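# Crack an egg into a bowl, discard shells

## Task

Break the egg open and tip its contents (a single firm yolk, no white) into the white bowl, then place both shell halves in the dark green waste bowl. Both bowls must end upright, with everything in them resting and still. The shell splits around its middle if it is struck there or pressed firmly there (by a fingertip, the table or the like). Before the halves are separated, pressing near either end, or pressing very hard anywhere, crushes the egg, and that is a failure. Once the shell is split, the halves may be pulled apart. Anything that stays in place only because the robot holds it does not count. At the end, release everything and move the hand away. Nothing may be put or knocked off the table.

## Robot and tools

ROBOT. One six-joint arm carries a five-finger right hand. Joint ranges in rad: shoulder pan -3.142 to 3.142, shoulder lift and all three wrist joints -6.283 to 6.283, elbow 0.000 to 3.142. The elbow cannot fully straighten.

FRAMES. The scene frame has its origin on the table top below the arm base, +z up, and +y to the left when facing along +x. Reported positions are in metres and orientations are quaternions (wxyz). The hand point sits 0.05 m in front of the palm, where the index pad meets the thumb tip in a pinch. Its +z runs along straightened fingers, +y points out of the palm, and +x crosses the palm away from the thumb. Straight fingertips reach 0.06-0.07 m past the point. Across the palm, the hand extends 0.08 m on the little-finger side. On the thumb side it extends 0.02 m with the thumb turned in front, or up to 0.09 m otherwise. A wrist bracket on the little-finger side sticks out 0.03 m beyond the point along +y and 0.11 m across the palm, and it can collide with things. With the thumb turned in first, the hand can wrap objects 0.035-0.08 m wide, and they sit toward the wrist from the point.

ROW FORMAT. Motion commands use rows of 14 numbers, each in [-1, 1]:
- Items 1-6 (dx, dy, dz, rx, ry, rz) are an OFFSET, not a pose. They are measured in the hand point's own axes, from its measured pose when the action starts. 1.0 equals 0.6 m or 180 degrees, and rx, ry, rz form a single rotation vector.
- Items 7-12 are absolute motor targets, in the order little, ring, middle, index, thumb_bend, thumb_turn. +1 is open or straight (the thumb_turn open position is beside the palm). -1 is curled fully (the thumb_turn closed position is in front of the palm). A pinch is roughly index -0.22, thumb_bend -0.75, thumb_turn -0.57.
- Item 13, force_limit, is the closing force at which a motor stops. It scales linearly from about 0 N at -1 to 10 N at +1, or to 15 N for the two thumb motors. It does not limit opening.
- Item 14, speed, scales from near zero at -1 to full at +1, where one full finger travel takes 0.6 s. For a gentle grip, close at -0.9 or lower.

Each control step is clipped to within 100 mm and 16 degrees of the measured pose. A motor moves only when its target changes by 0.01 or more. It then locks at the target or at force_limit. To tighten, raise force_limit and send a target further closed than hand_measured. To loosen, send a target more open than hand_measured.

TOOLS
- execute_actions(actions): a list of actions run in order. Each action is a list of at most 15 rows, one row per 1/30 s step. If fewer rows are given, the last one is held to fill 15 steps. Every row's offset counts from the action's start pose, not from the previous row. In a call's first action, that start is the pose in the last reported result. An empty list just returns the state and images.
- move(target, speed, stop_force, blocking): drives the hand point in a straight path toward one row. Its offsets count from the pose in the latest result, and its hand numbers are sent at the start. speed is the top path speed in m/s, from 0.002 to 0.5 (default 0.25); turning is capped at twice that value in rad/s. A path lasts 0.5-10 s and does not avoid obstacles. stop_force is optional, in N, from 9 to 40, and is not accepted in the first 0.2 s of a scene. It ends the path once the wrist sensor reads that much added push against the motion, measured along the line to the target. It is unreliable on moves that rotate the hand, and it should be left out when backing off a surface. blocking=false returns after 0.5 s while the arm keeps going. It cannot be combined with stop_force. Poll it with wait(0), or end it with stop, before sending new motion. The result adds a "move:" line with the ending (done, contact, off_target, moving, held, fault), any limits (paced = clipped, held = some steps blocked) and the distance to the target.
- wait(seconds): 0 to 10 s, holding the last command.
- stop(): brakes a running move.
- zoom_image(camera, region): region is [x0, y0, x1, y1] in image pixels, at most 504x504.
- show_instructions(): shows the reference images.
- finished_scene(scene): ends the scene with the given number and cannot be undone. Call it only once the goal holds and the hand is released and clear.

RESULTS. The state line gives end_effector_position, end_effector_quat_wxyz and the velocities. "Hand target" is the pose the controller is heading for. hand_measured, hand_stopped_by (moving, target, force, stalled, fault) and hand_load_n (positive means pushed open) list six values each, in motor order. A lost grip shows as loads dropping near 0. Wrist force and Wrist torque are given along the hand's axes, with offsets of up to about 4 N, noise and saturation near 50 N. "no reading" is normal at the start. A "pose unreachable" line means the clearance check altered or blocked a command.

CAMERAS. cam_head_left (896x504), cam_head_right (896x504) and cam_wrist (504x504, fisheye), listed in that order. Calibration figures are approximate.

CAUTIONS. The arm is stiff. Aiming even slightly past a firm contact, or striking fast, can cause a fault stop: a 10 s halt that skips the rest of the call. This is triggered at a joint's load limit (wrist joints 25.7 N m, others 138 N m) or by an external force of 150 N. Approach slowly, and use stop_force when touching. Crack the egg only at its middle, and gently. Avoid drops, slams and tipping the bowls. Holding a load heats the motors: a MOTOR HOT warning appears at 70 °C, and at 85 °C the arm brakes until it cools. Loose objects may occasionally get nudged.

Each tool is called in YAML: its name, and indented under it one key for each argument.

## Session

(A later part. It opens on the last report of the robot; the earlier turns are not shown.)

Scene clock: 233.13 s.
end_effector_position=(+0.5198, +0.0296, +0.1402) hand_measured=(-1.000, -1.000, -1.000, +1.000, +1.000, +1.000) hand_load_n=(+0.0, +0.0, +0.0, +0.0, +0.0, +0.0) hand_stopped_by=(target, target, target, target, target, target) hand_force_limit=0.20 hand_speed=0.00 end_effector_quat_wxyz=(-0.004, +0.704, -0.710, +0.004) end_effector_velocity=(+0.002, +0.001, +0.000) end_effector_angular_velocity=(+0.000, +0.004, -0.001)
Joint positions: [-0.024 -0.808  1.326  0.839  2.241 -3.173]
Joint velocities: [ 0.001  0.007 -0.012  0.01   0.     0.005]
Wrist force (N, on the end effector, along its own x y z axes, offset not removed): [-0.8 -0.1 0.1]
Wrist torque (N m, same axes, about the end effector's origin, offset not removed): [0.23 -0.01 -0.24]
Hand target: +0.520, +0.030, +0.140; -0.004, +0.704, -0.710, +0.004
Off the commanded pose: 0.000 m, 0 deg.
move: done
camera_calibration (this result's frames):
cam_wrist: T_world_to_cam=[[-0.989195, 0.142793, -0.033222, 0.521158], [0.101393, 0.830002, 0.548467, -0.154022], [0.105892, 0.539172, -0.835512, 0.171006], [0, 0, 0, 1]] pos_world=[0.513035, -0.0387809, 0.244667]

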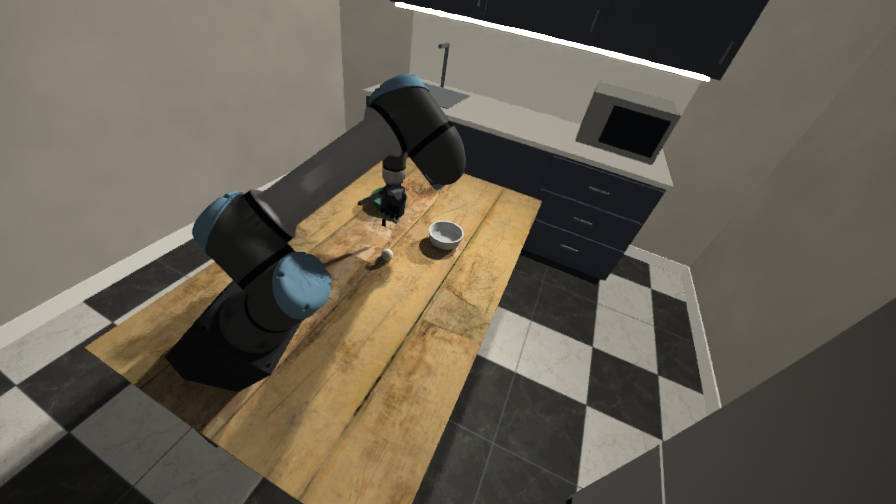

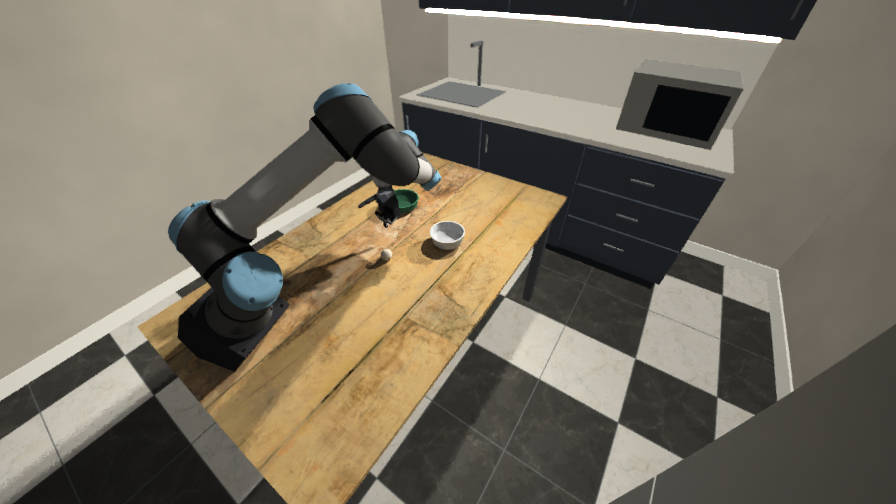

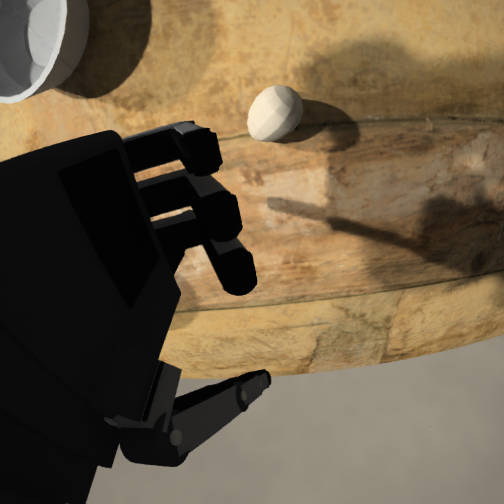

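move:
  target: [0.108,0.13,0.008,0,0,0,-1,-1,-1,1,1,1,0.2,0]
  speed: 0.12

move:
  target: [0,0,0.058,0,0,0,-1,-1,-1,1,1,1,0.2,0]
  speed: 0.15
  stop_force: 35

zoom_image:
  camera: "cam_head_left"
  region: [340,200,440,280]

Scene clock: 259.27 s.
end_effector_position=(+0.4415, -0.0343, +0.1345) hand_measured=(-1.000, -1.000, -1.000, +1.000, +1.000, +1.000) hand_load_n=(+0.0, +0.0, +0.0, +0.0, +0.0, +0.0) hand_stopped_by=(target, target, target, target, target, target) hand_force_limit=0.20 hand_speed=0.00 end_effector_quat_wxyz=(-0.004, +0.704, -0.710, +0.004) end_effector_velocity=(-0.002, -0.002, +0.000) end_effector_angular_velocity=(+0.001, -0.002, +0.000)
Joint positions: [-0.148 -1.041  1.648  0.658  2.209 -3.323]
Joint velocities: [-0.004 -0.007  0.008 -0.006 -0.003 -0.006]
Wrist force (N, on the end effector, along its own x y z axes, offset not removed): [-6.0 0.2 1.5]
Wrist torque (N m, same axes, about the end effector's origin, offset not removed): [0.09 0.77 -0.17]
Hand target: +0.441, -0.034, +0.135; -0.004, +0.704, -0.710, +0.004
Off the commanded pose: 0.000 m, 0 deg.
move: done
camera_calibration (this result's frames):
cam_wrist: T_world_to_cam=[[-0.9892, 0.142844, -0.032845, 0.452551], [0.101631, 0.829929, 0.548533, -0.090066], [0.105614, 0.539271, -0.835484, 0.209142], [0, 0, 0, 1]] pos_world=[0.434729, -0.10268, 0.239003]

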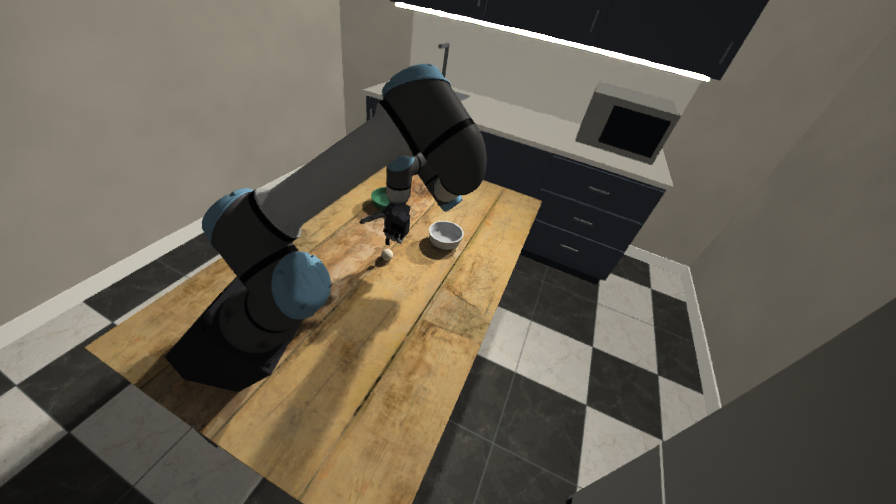

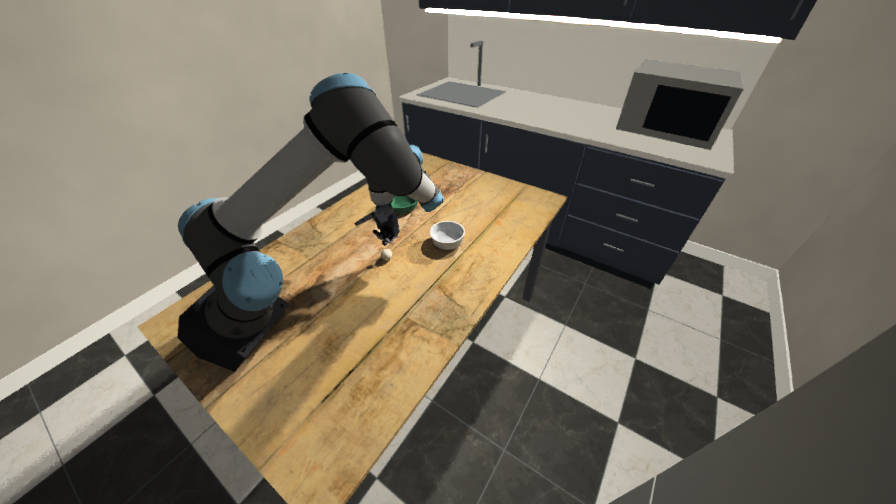

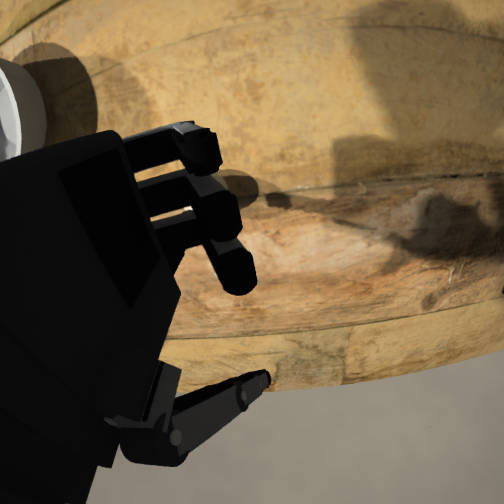

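Scene clock: 260.20 s.
end_effector_position=(+0.4419, -0.0342, +0.1001) hand_measured=(-1.000, -1.000, -1.000, +1.000, +1.000, +1.000) hand_load_n=(+0.0, +0.0, +0.0, +0.0, +0.0, +0.0) hand_stopped_by=(target, target, target, target, target, target) hand_force_limit=0.20 hand_speed=0.00 end_effector_quat_wxyz=(-0.004, +0.704, -0.710, +0.004) end_effector_velocity=(-0.000, +0.000, -0.002) end_effector_angular_velocity=(+0.001, +0.000, +0.000)
Joint positions: [-0.194 -1.005  1.661  0.577  2.194 -3.377]
Joint velocities: [-0.003  0.003  0.001 -0.005 -0.002 -0.004]
Wrist force (N, on the end effector, along its own x y z axes, offset not removed): [0.5 -2.1 -20.8]
Wrist torque (N m, same axes, about the end effector's origin, offset not removed): [1.65 -0.16 -0.24]
Hand target: +0.442, -0.034, +0.100; -0.004, +0.704, -0.710, +0.004
Off the commanded pose: 0.000 m, 0 deg.
move: done
camera_calibration (this result's frames):
cam_wrist: T_world_to_cam=[[-0.989198, 0.142848, -0.0328867, 0.451814], [0.101599, 0.829867, 0.548633, -0.0712591], [0.105663, 0.539366, -0.835416, 0.180302], [0, 0, 0, 1]] pos_world=[0.435122, -0.102654, 0.204581]

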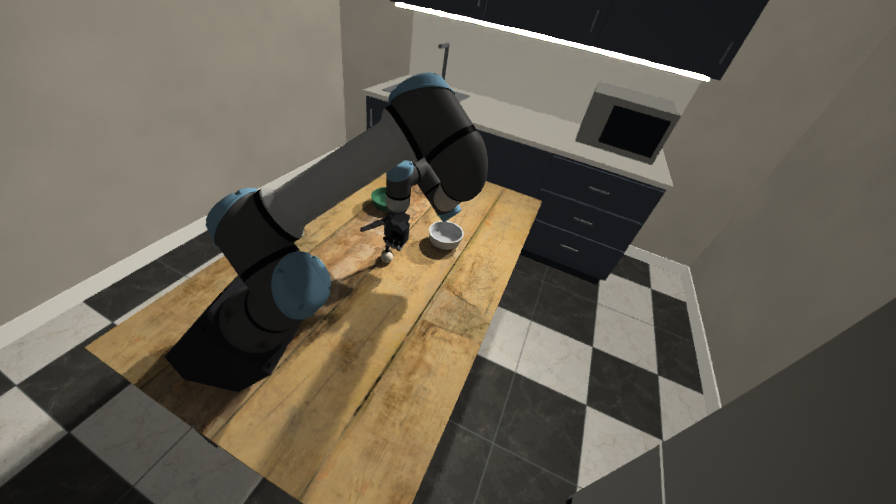

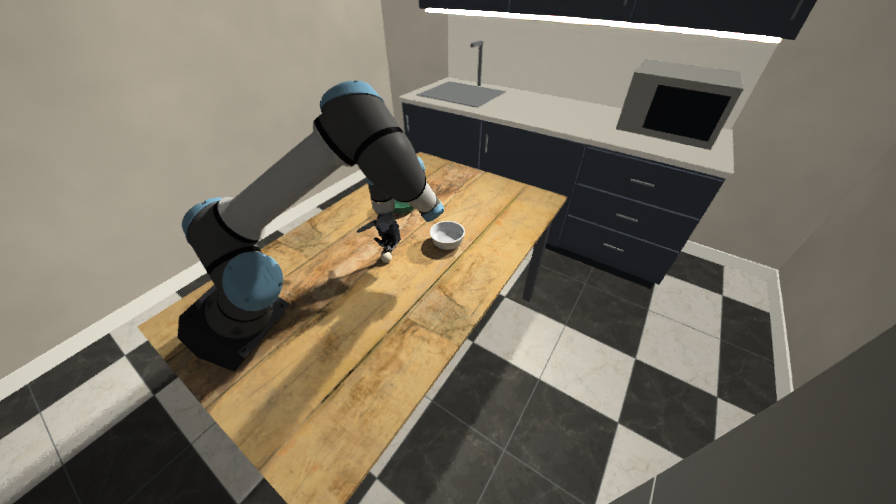

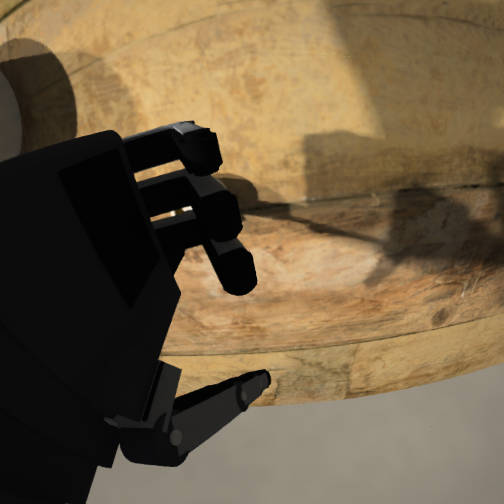

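Region (340, 200, 440, 280) of cam_head_left's 896x504 image, scaled by 5.040, with more detail than that image has; it fills the top 403 rows of this view, and the rest is white.

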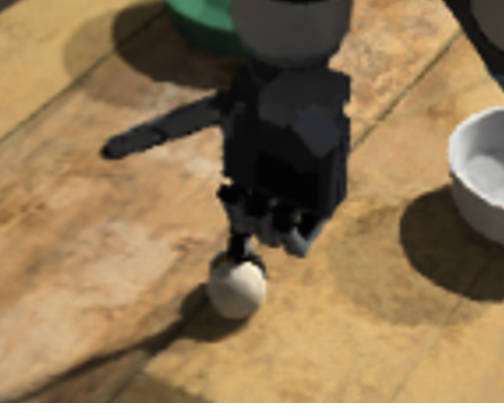

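Reached z 0.100 — something gave. Back off and look.

move:
  target: [0,0,-0.065,0,0,0,-1,-1,-1,1,1,1,0.2,0]
  speed: 0.05

move:
  target: [-0.108,-0.13,-0.005,0,0,0,-1,-1,-1,1,1,1,0.2,0]
  speed: 0.12

zoom_image:
  camera: "cam_wrist"
  region: [200,40,360,180]

Scene clock: 270.40 s.
end_effector_position=(+0.4415, -0.0343, +0.1388) hand_measured=(-1.000, -1.000, -1.000, +1.000, +1.000, +1.000) hand_load_n=(+0.0, +0.0, +0.0, +0.0, +0.0, +0.0) hand_stopped_by=(target, target, target, target, target, target) hand_force_limit=0.20 hand_speed=0.00 end_effector_quat_wxyz=(-0.004, +0.704, -0.710, +0.004) end_effector_velocity=(+0.000, +0.000, +0.002) end_effector_angular_velocity=(-0.000, +0.001, +0.001)
Joint positions: [-0.142 -1.045  1.646  0.668  2.211 -3.316]
Joint velocities: [ 0.004 -0.001 -0.003  0.007  0.002  0.004]
Wrist force (N, on the end effector, along its own x y z axes, offset not removed): [-2.1 -3.6 -0.6]
Wrist torque (N m, same axes, about the end effector's origin, offset not removed): [-0.51 0.36 -0.13]
Hand target: +0.441, -0.034, +0.139; -0.004, +0.704, -0.710, +0.004
Off the commanded pose: 0.000 m, 0 deg.
move: done
camera_calibration (this result's frames):
cam_wrist: T_world_to_cam=[[-0.9892, 0.14281, -0.0329835, 0.452683], [0.101524, 0.829919, 0.548568, -0.0923623], [0.105715, 0.539295, -0.835455, 0.212656], [0, 0, 0, 1]] pos_world=[0.43469, -0.102679, 0.243262]

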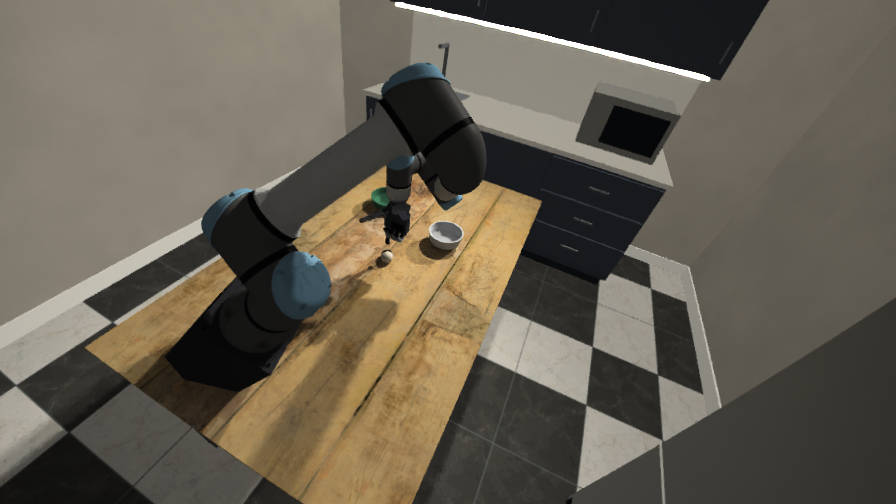

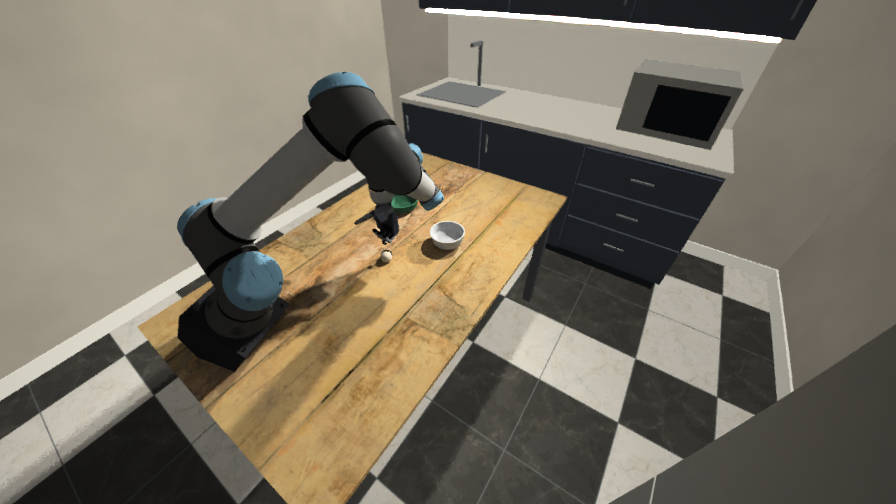

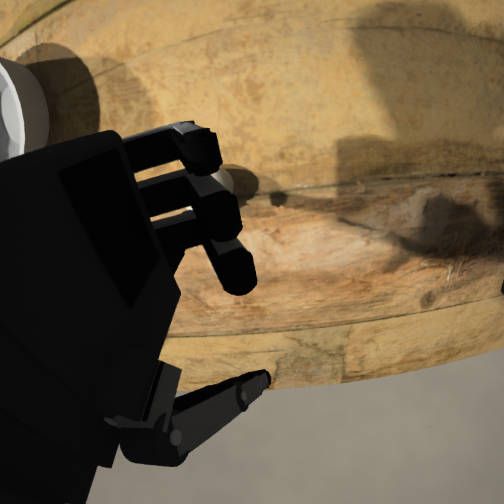

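Scene clock: 271.80 s.
end_effector_position=(+0.5198, +0.0297, +0.1426) hand_measured=(-1.000, -1.000, -1.000, +1.000, +1.000, +1.000) hand_load_n=(+0.0, +0.0, +0.0, +0.0, +0.0, +0.0) hand_stopped_by=(target, target, target, target, target, target) hand_force_limit=0.20 hand_speed=0.00 end_effector_quat_wxyz=(-0.004, +0.704, -0.710, +0.004) end_effector_velocity=(+0.002, +0.002, +0.000) end_effector_angular_velocity=(-0.001, +0.002, +0.001)
Joint positions: [-0.022 -0.81   1.325  0.844  2.241 -3.169]
Joint velocities: [ 0.003  0.008 -0.012  0.009  0.001  0.004]
Wrist force (N, on the end effector, along its own x y z axes, offset not removed): [-0.3 -0.5 -2.2]
Wrist torque (N m, same axes, about the end effector's origin, offset not removed): [0.06 0.10 -0.04]
Hand target: +0.520, +0.030, +0.143; -0.004, +0.704, -0.710, +0.004
Off the commanded pose: 0.000 m, 0 deg.
move: done
camera_calibration (this result's frames):
cam_wrist: T_world_to_cam=[[-0.989192, 0.142769, -0.0334189, 0.521206], [0.101262, 0.829998, 0.548497, -0.155344], [0.106046, 0.539184, -0.835485, 0.172961], [0, 0, 0, 1]] pos_world=[0.512961, -0.0387349, 0.24713]

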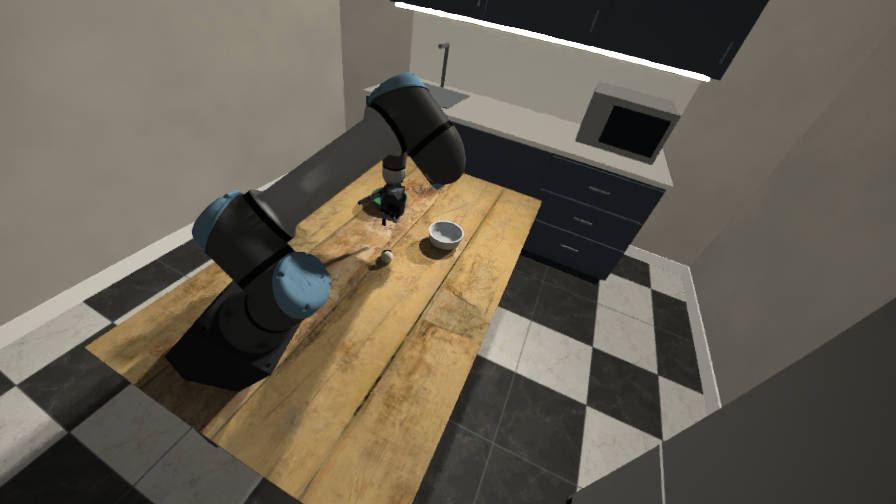

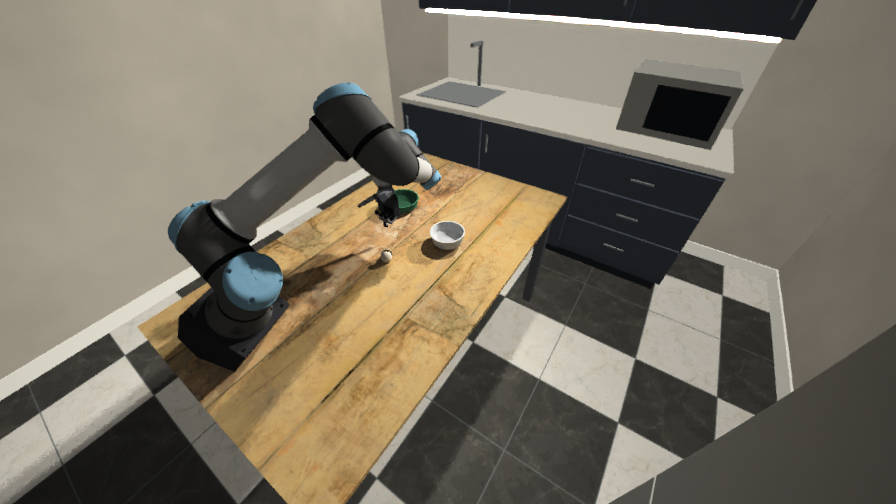

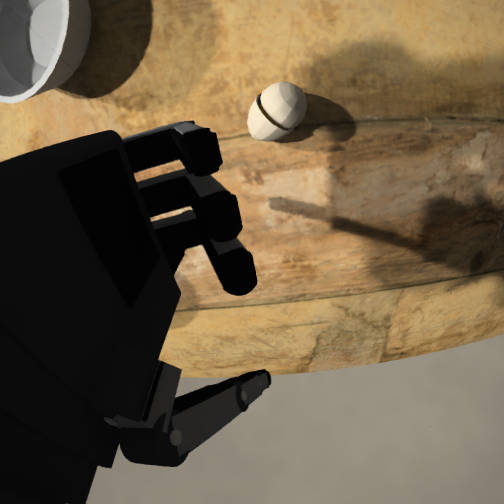

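Region (200, 40, 360, 180) of cam_wrist's 504x504 image, scaled by 3.150, with more detail than that image has; it fills the top 441 rows of this view, and the rest is white.

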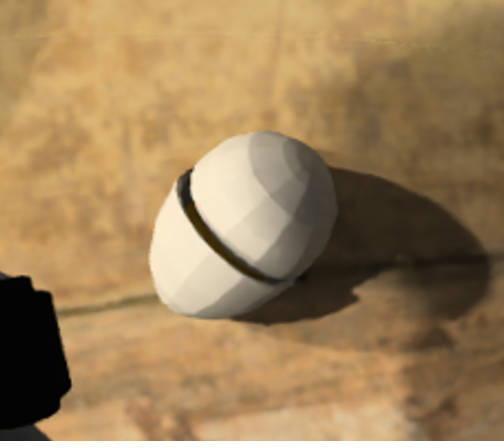

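move:
  target: [0.123,0.042,0.072,0.25,0,0,-1,-1,1,0.2,0.9,-0.57,0.2,0]
  speed: 0.15

move:
  target: [0,0.05,0.05,0,0.1375,0.1375,-1,-1,1,0.2,0.9,-0.57,0.2,0]
  speed: 0.12

Scene clock: 296.07 s.
end_effector_position=(+0.4943, -0.0437, +0.0994) hand_measured=(-1.000, -1.000, +1.000, +0.200, +0.900, -0.570) hand_load_n=(+0.0, +0.0, +0.0, +0.0, +0.0, +0.0) hand_stopped_by=(target, target, target, target, target, target) hand_force_limit=0.20 hand_speed=0.00 end_effector_quat_wxyz=(-0.272, +0.649, -0.655, +0.275) end_effector_velocity=(+0.001, -0.001, -0.000) end_effector_angular_velocity=(+0.003, -0.017, +0.000)
Joint positions: [-0.364 -1.399  2.222 -0.402  1.701 -3.818]
Joint velocities: [-0.013 -0.006  0.012 -0.018 -0.024 -0.005]
Wrist force (N, on the end effector, along its own x y z axes, offset not removed): [1.2 -2.3 -0.3]
Wrist torque (N m, same axes, about the end effector's origin, offset not removed): [-0.11 -0.33 -0.11]
Hand target: +0.494, -0.044, +0.099; -0.273, +0.649, -0.655, +0.275
Off the commanded pose: 0.000 m, 0 deg.
move: done
camera_calibration (this result's frames):
cam_wrist: T_world_to_cam=[[-0.677077, 0.140688, -0.722339, 0.419155], [-0.312832, 0.83343, 0.455555, 0.145921], [0.66611, 0.534417, -0.520285, -0.12933], [0, 0, 0, 1]] pos_world=[0.415596, -0.111469, 0.169009]

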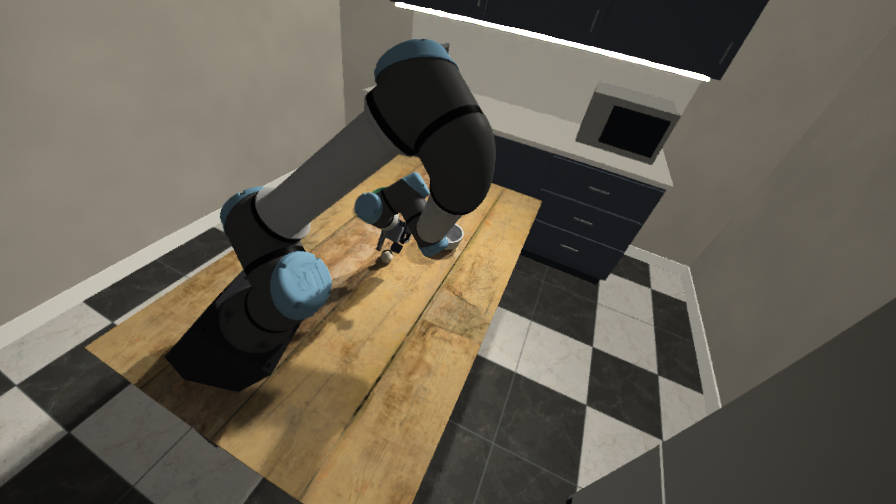

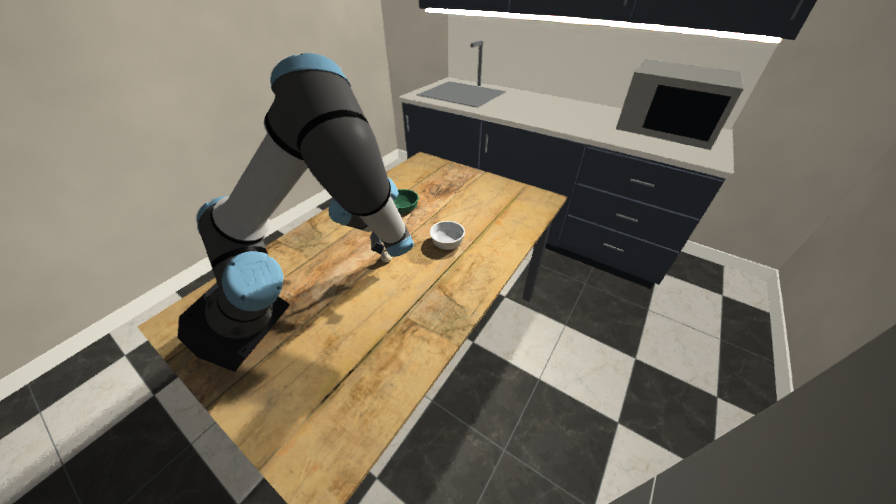

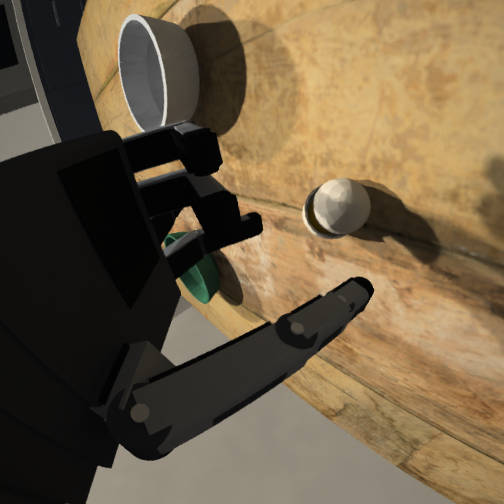

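Scene clock: 299.03 s.
end_effector_position=(+0.4946, -0.0438, +0.0571) hand_measured=(-1.000, -1.000, +1.000, +0.200, +0.900, -0.570) hand_load_n=(+0.0, +0.0, +0.0, +0.0, +0.0, +0.0) hand_stopped_by=(target, target, target, target, target, target) hand_force_limit=0.20 hand_speed=0.00 end_effector_quat_wxyz=(+0.179, -0.422, +0.820, -0.342) end_effector_velocity=(-0.000, -0.001, -0.002) end_effector_angular_velocity=(-0.001, +0.002, -0.016)
Joint positions: [-0.227 -1.198  2.247 -0.82   2.213 -3.413]
Joint velocities: [ 0.002  0.007 -0.003 -0.007  0.015  0.008]
Wrist force (N, on the end effector, along its own x y z axes, offset not removed): [0.9 -0.2 -2.9]
Wrist torque (N m, same axes, about the end effector's origin, offset not removed): [0.04 0.05 -0.01]
Hand target: +0.495, -0.044, +0.057; +0.179, -0.421, +0.820, -0.342
Off the commanded pose: 0.000 m, 0 deg.
move: done
camera_calibration (this result's frames):
cam_wrist: T_world_to_cam=[[-0.473481, 0.506782, -0.720408, 0.304057], [0.219464, 0.859981, 0.460727, -0.0971062], [0.853025, 0.0600421, -0.518405, -0.264766], [0, 0, 0, 1]] pos_world=[0.391129, -0.0546839, 0.126528]

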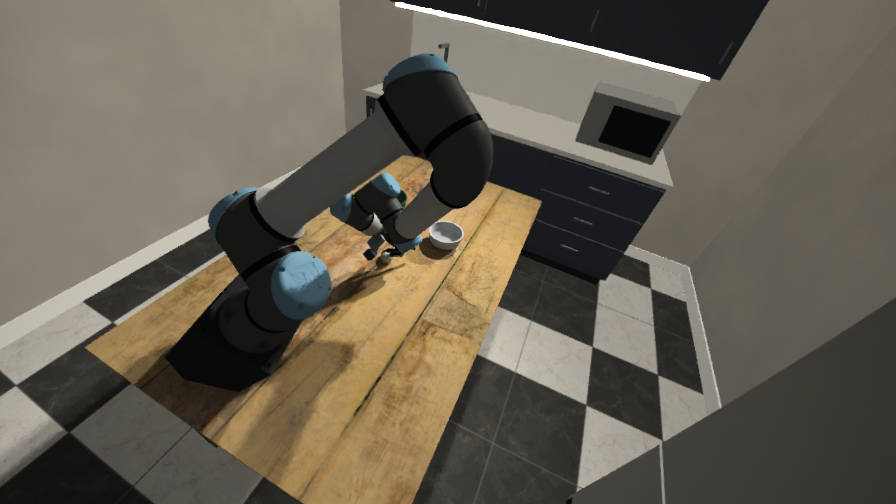

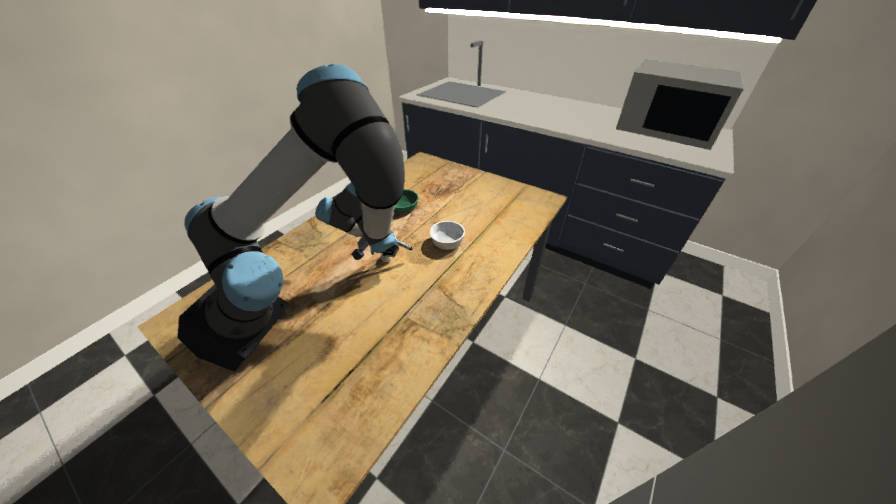

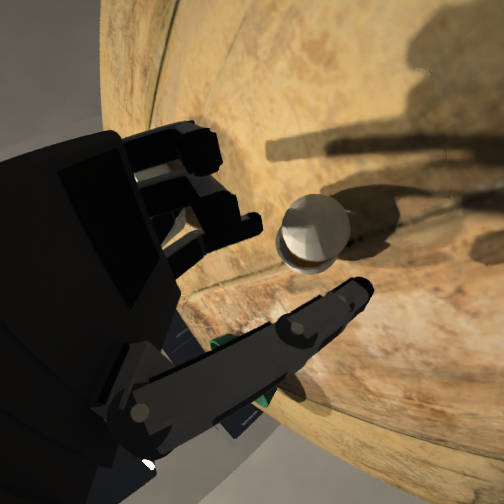

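move:
  target: [0,0.041,0.03,0,0,0,-1,-1,1,0.2,0.9,-0.57,0.2,0]
  speed: 0.04

execute_actions:
  actions:
    - [[0,0,0,0,0,0,-1,-1,1,-0.3,-0.75,-0.57,0.2,-0.7]]
    - [[0,0,0,0,0,0,-1,-1,1,-0.3,-0.75,-0.57,0.2,-0.7]]
    - [[0,0,0,0,0,0,-1,-1,1,-0.3,-0.75,-0.57,0.2,-0.7]]

Scene clock: 320.47 s.
end_effector_position=(+0.4911, -0.0411, +0.0274) hand_measured=(-1.000, -1.000, +1.000, +0.200, +0.900, -0.570) hand_load_n=(+0.0, +0.0, +0.0, +0.0, +0.0, +0.0) hand_stopped_by=(target, target, target, target, target, target) hand_force_limit=0.20 hand_speed=0.00 end_effector_quat_wxyz=(+0.179, -0.422, +0.820, -0.342) end_effector_velocity=(-0.000, +0.000, -0.002) end_effector_angular_velocity=(-0.000, -0.001, +0.000)
Joint positions: [-0.275 -1.133  2.261 -0.905  2.166 -3.426]
Joint velocities: [-0.004  0.005  0.001 -0.008 -0.005 -0.002]
Wrist force (N, on the end effector, along its own x y z axes, offset not removed): [-2.8 -2.1 -0.3]
Wrist torque (N m, same axes, about the end effector's origin, offset not removed): [-0.26 0.36 -0.10]
Hand target: +0.491, -0.041, +0.027; +0.179, -0.422, +0.820, -0.342
Off the commanded pose: 0.000 m, 0 deg.
move: done
camera_calibration (this result's frames):
cam_wrist: T_world_to_cam=[[-0.473502, 0.506888, -0.72032, 0.27959], [0.219538, 0.859917, 0.46081, -0.0849739], [0.852994, 0.0600567, -0.518454, -0.277391], [0, 0, 0, 1]] pos_world=[0.387655, -0.0519912, 0.0967365]

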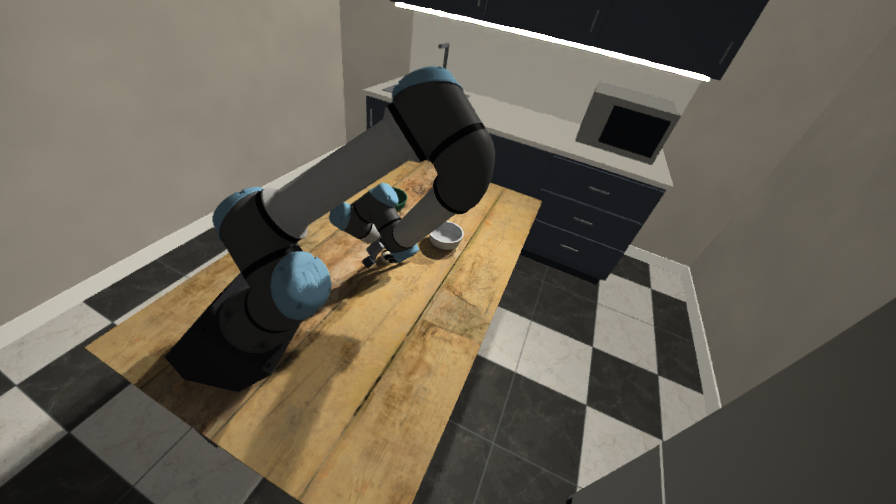

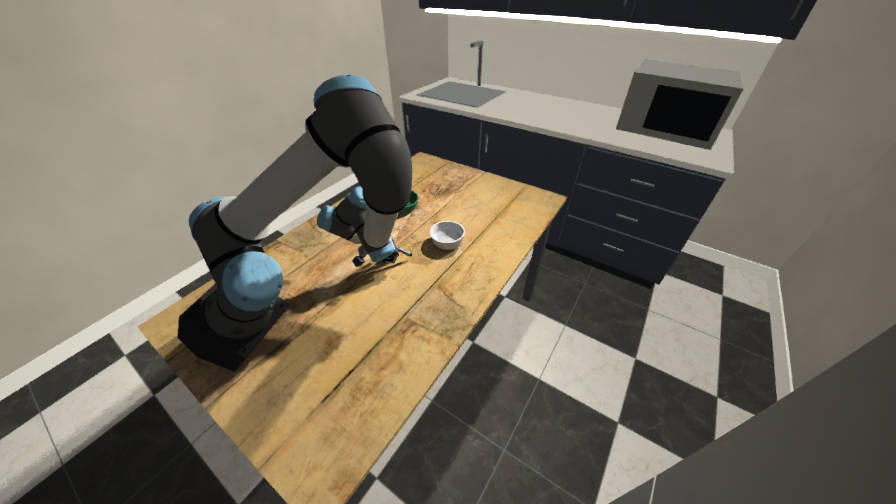

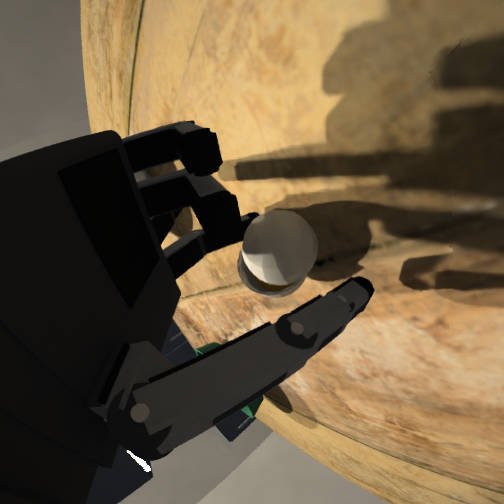

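Scene clock: 321.97 s.
end_effector_position=(+0.4911, -0.0410, +0.0272) hand_measured=(-1.000, -1.000, +1.000, -0.196, +0.666, -0.570) hand_load_n=(+0.0, +0.0, +0.0, +8.0, +10.0, +2.5) hand_stopped_by=(target, target, target, force, force, target) hand_force_limit=0.20 hand_speed=-0.70 end_effector_quat_wxyz=(+0.179, -0.422, +0.820, -0.342) end_effector_velocity=(-0.001, +0.000, +0.000) end_effector_angular_velocity=(+0.000, +0.001, +0.001)
Joint positions: [-0.275 -1.133  2.261 -0.905  2.166 -3.426]
Joint velocities: [0.001 0.    0.    0.001 0.001 0.   ]
Wrist force (N, on the end effector, along its own x y z axes, offset not removed): [0.3 0.5 4.0]
Wrist torque (N m, same axes, about the end effector's origin, offset not removed): [-0.03 -0.09 -0.06]
Hand target: +0.491, -0.041, +0.027; +0.179, -0.422, +0.820, -0.342
Off the commanded pose: 0.000 m, 0 deg.
camera_calibration (this result's frames):
cam_wrist: T_world_to_cam=[[-0.473724, 0.506858, -0.720195, 0.279562], [0.219487, 0.859923, 0.460824, -0.0849149], [0.852884, 0.0602298, -0.518614, -0.277328], [0, 0, 0, 1]] pos_world=[0.387601, -0.0519748, 0.096644]

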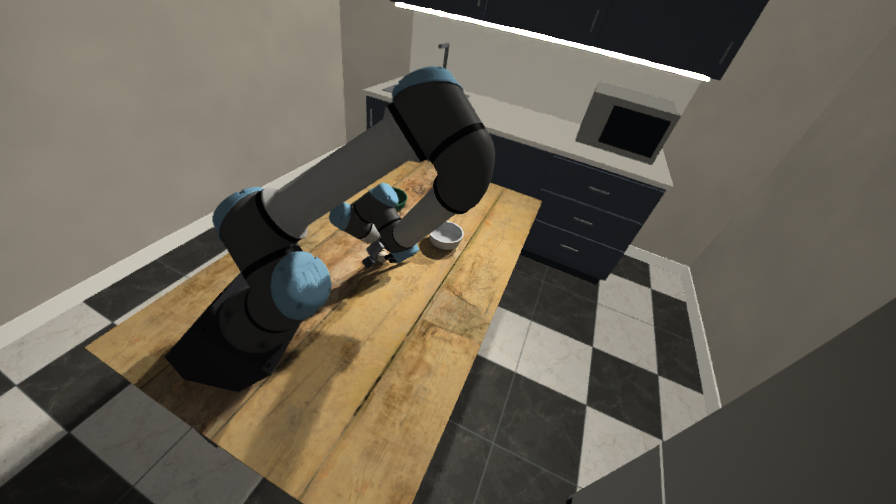

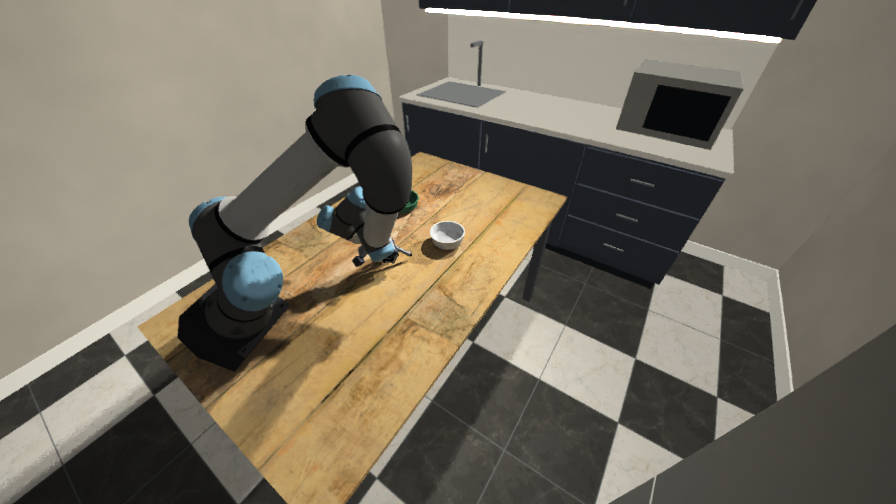

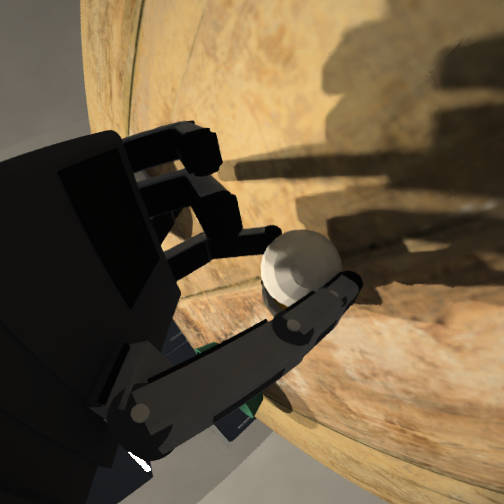

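move:
  target: [0,-0.04,-0.04,0,0,0,-1,-1,1,-0.3,-0.75,-0.57,0.2,-0.7]
  speed: 0.03

zoom_image:
  camera: "cam_head_left"
  region: [330,210,440,290]

Scene clock: 331.20 s.
end_effector_position=(+0.4907, -0.0411, +0.0608) hand_measured=(-1.000, -1.000, +1.000, -0.196, +0.666, -0.570) hand_load_n=(+0.0, +0.0, +0.0, +8.0, +10.0, +2.5) hand_stopped_by=(target, target, target, force, force, target) hand_force_limit=0.20 hand_speed=-0.70 end_effector_quat_wxyz=(+0.179, -0.422, +0.820, -0.342) end_effector_velocity=(-0.000, -0.001, +0.002) end_effector_angular_velocity=(-0.000, +0.001, -0.001)
Joint positions: [-0.216 -1.204  2.256 -0.82   2.223 -3.41 ]
Joint velocities: [ 0.003 -0.006 -0.001  0.008  0.005  0.001]
Wrist force (N, on the end effector, along its own x y z axes, offset not removed): [-5.2 -2.0 1.6]
Wrist torque (N m, same axes, about the end effector's origin, offset not removed): [-0.19 0.61 -0.59]
Hand target: +0.491, -0.041, +0.061; +0.179, -0.422, +0.820, -0.342
Off the commanded pose: 0.000 m, 0 deg.
move: done
camera_calibration (this result's frames):
cam_wrist: T_world_to_cam=[[-0.473704, 0.506745, -0.720287, 0.303592], [0.219427, 0.859992, 0.460723, -0.100246], [0.85291, 0.0601963, -0.518575, -0.259644], [0, 0, 0, 1]] pos_world=[0.387263, -0.052003, 0.130214]

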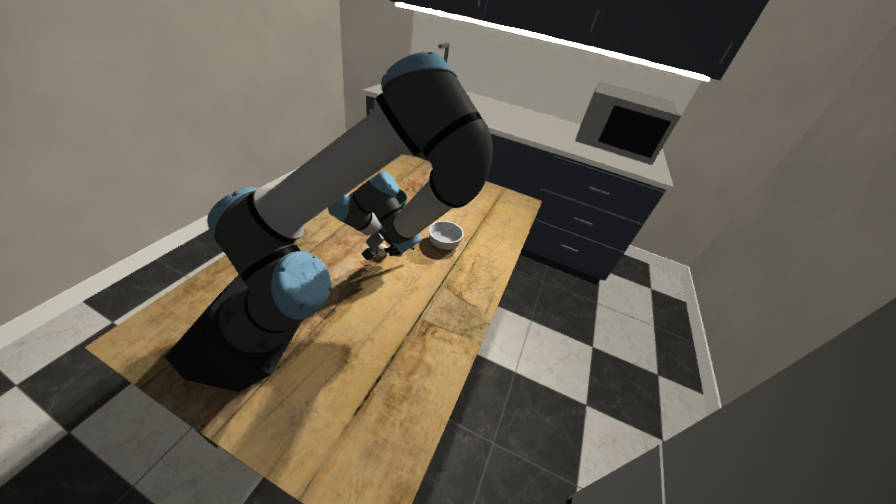

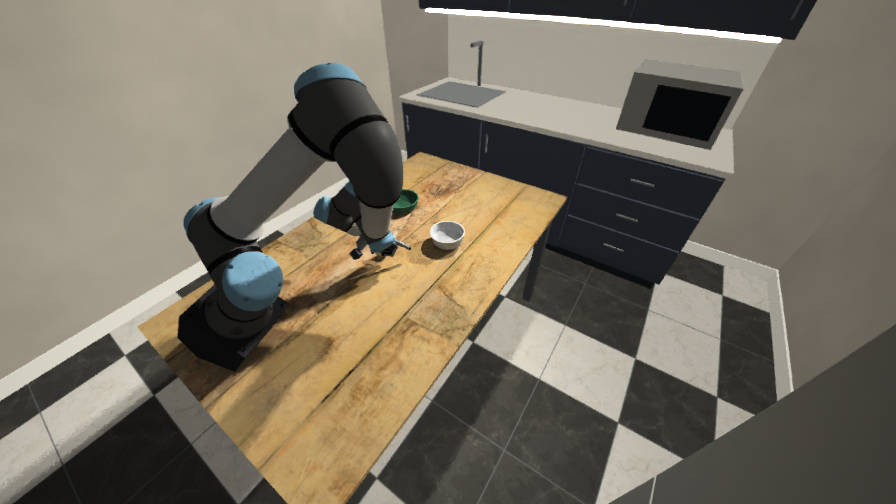

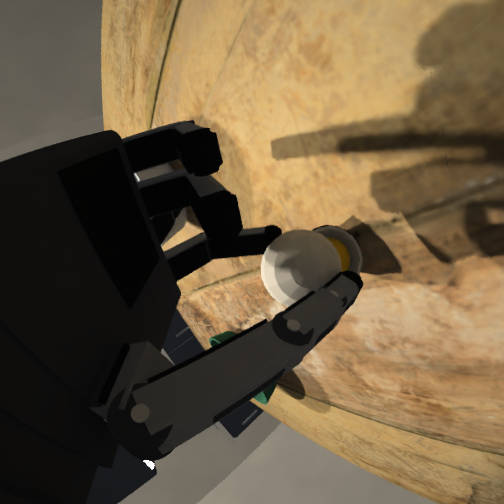

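Region (330, 210, 440, 290) of cam_head_left's 896x504 image, scaled by 4.582, with more detail than that image has; it fills the top 367 rows of this view, and the rest is white.

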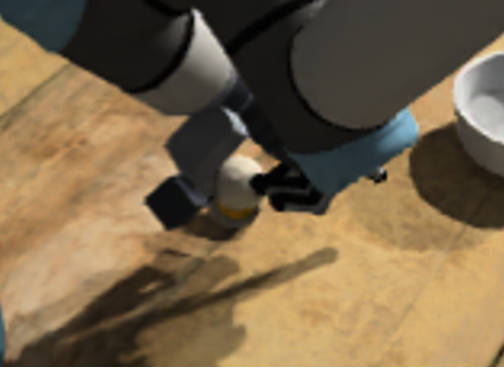

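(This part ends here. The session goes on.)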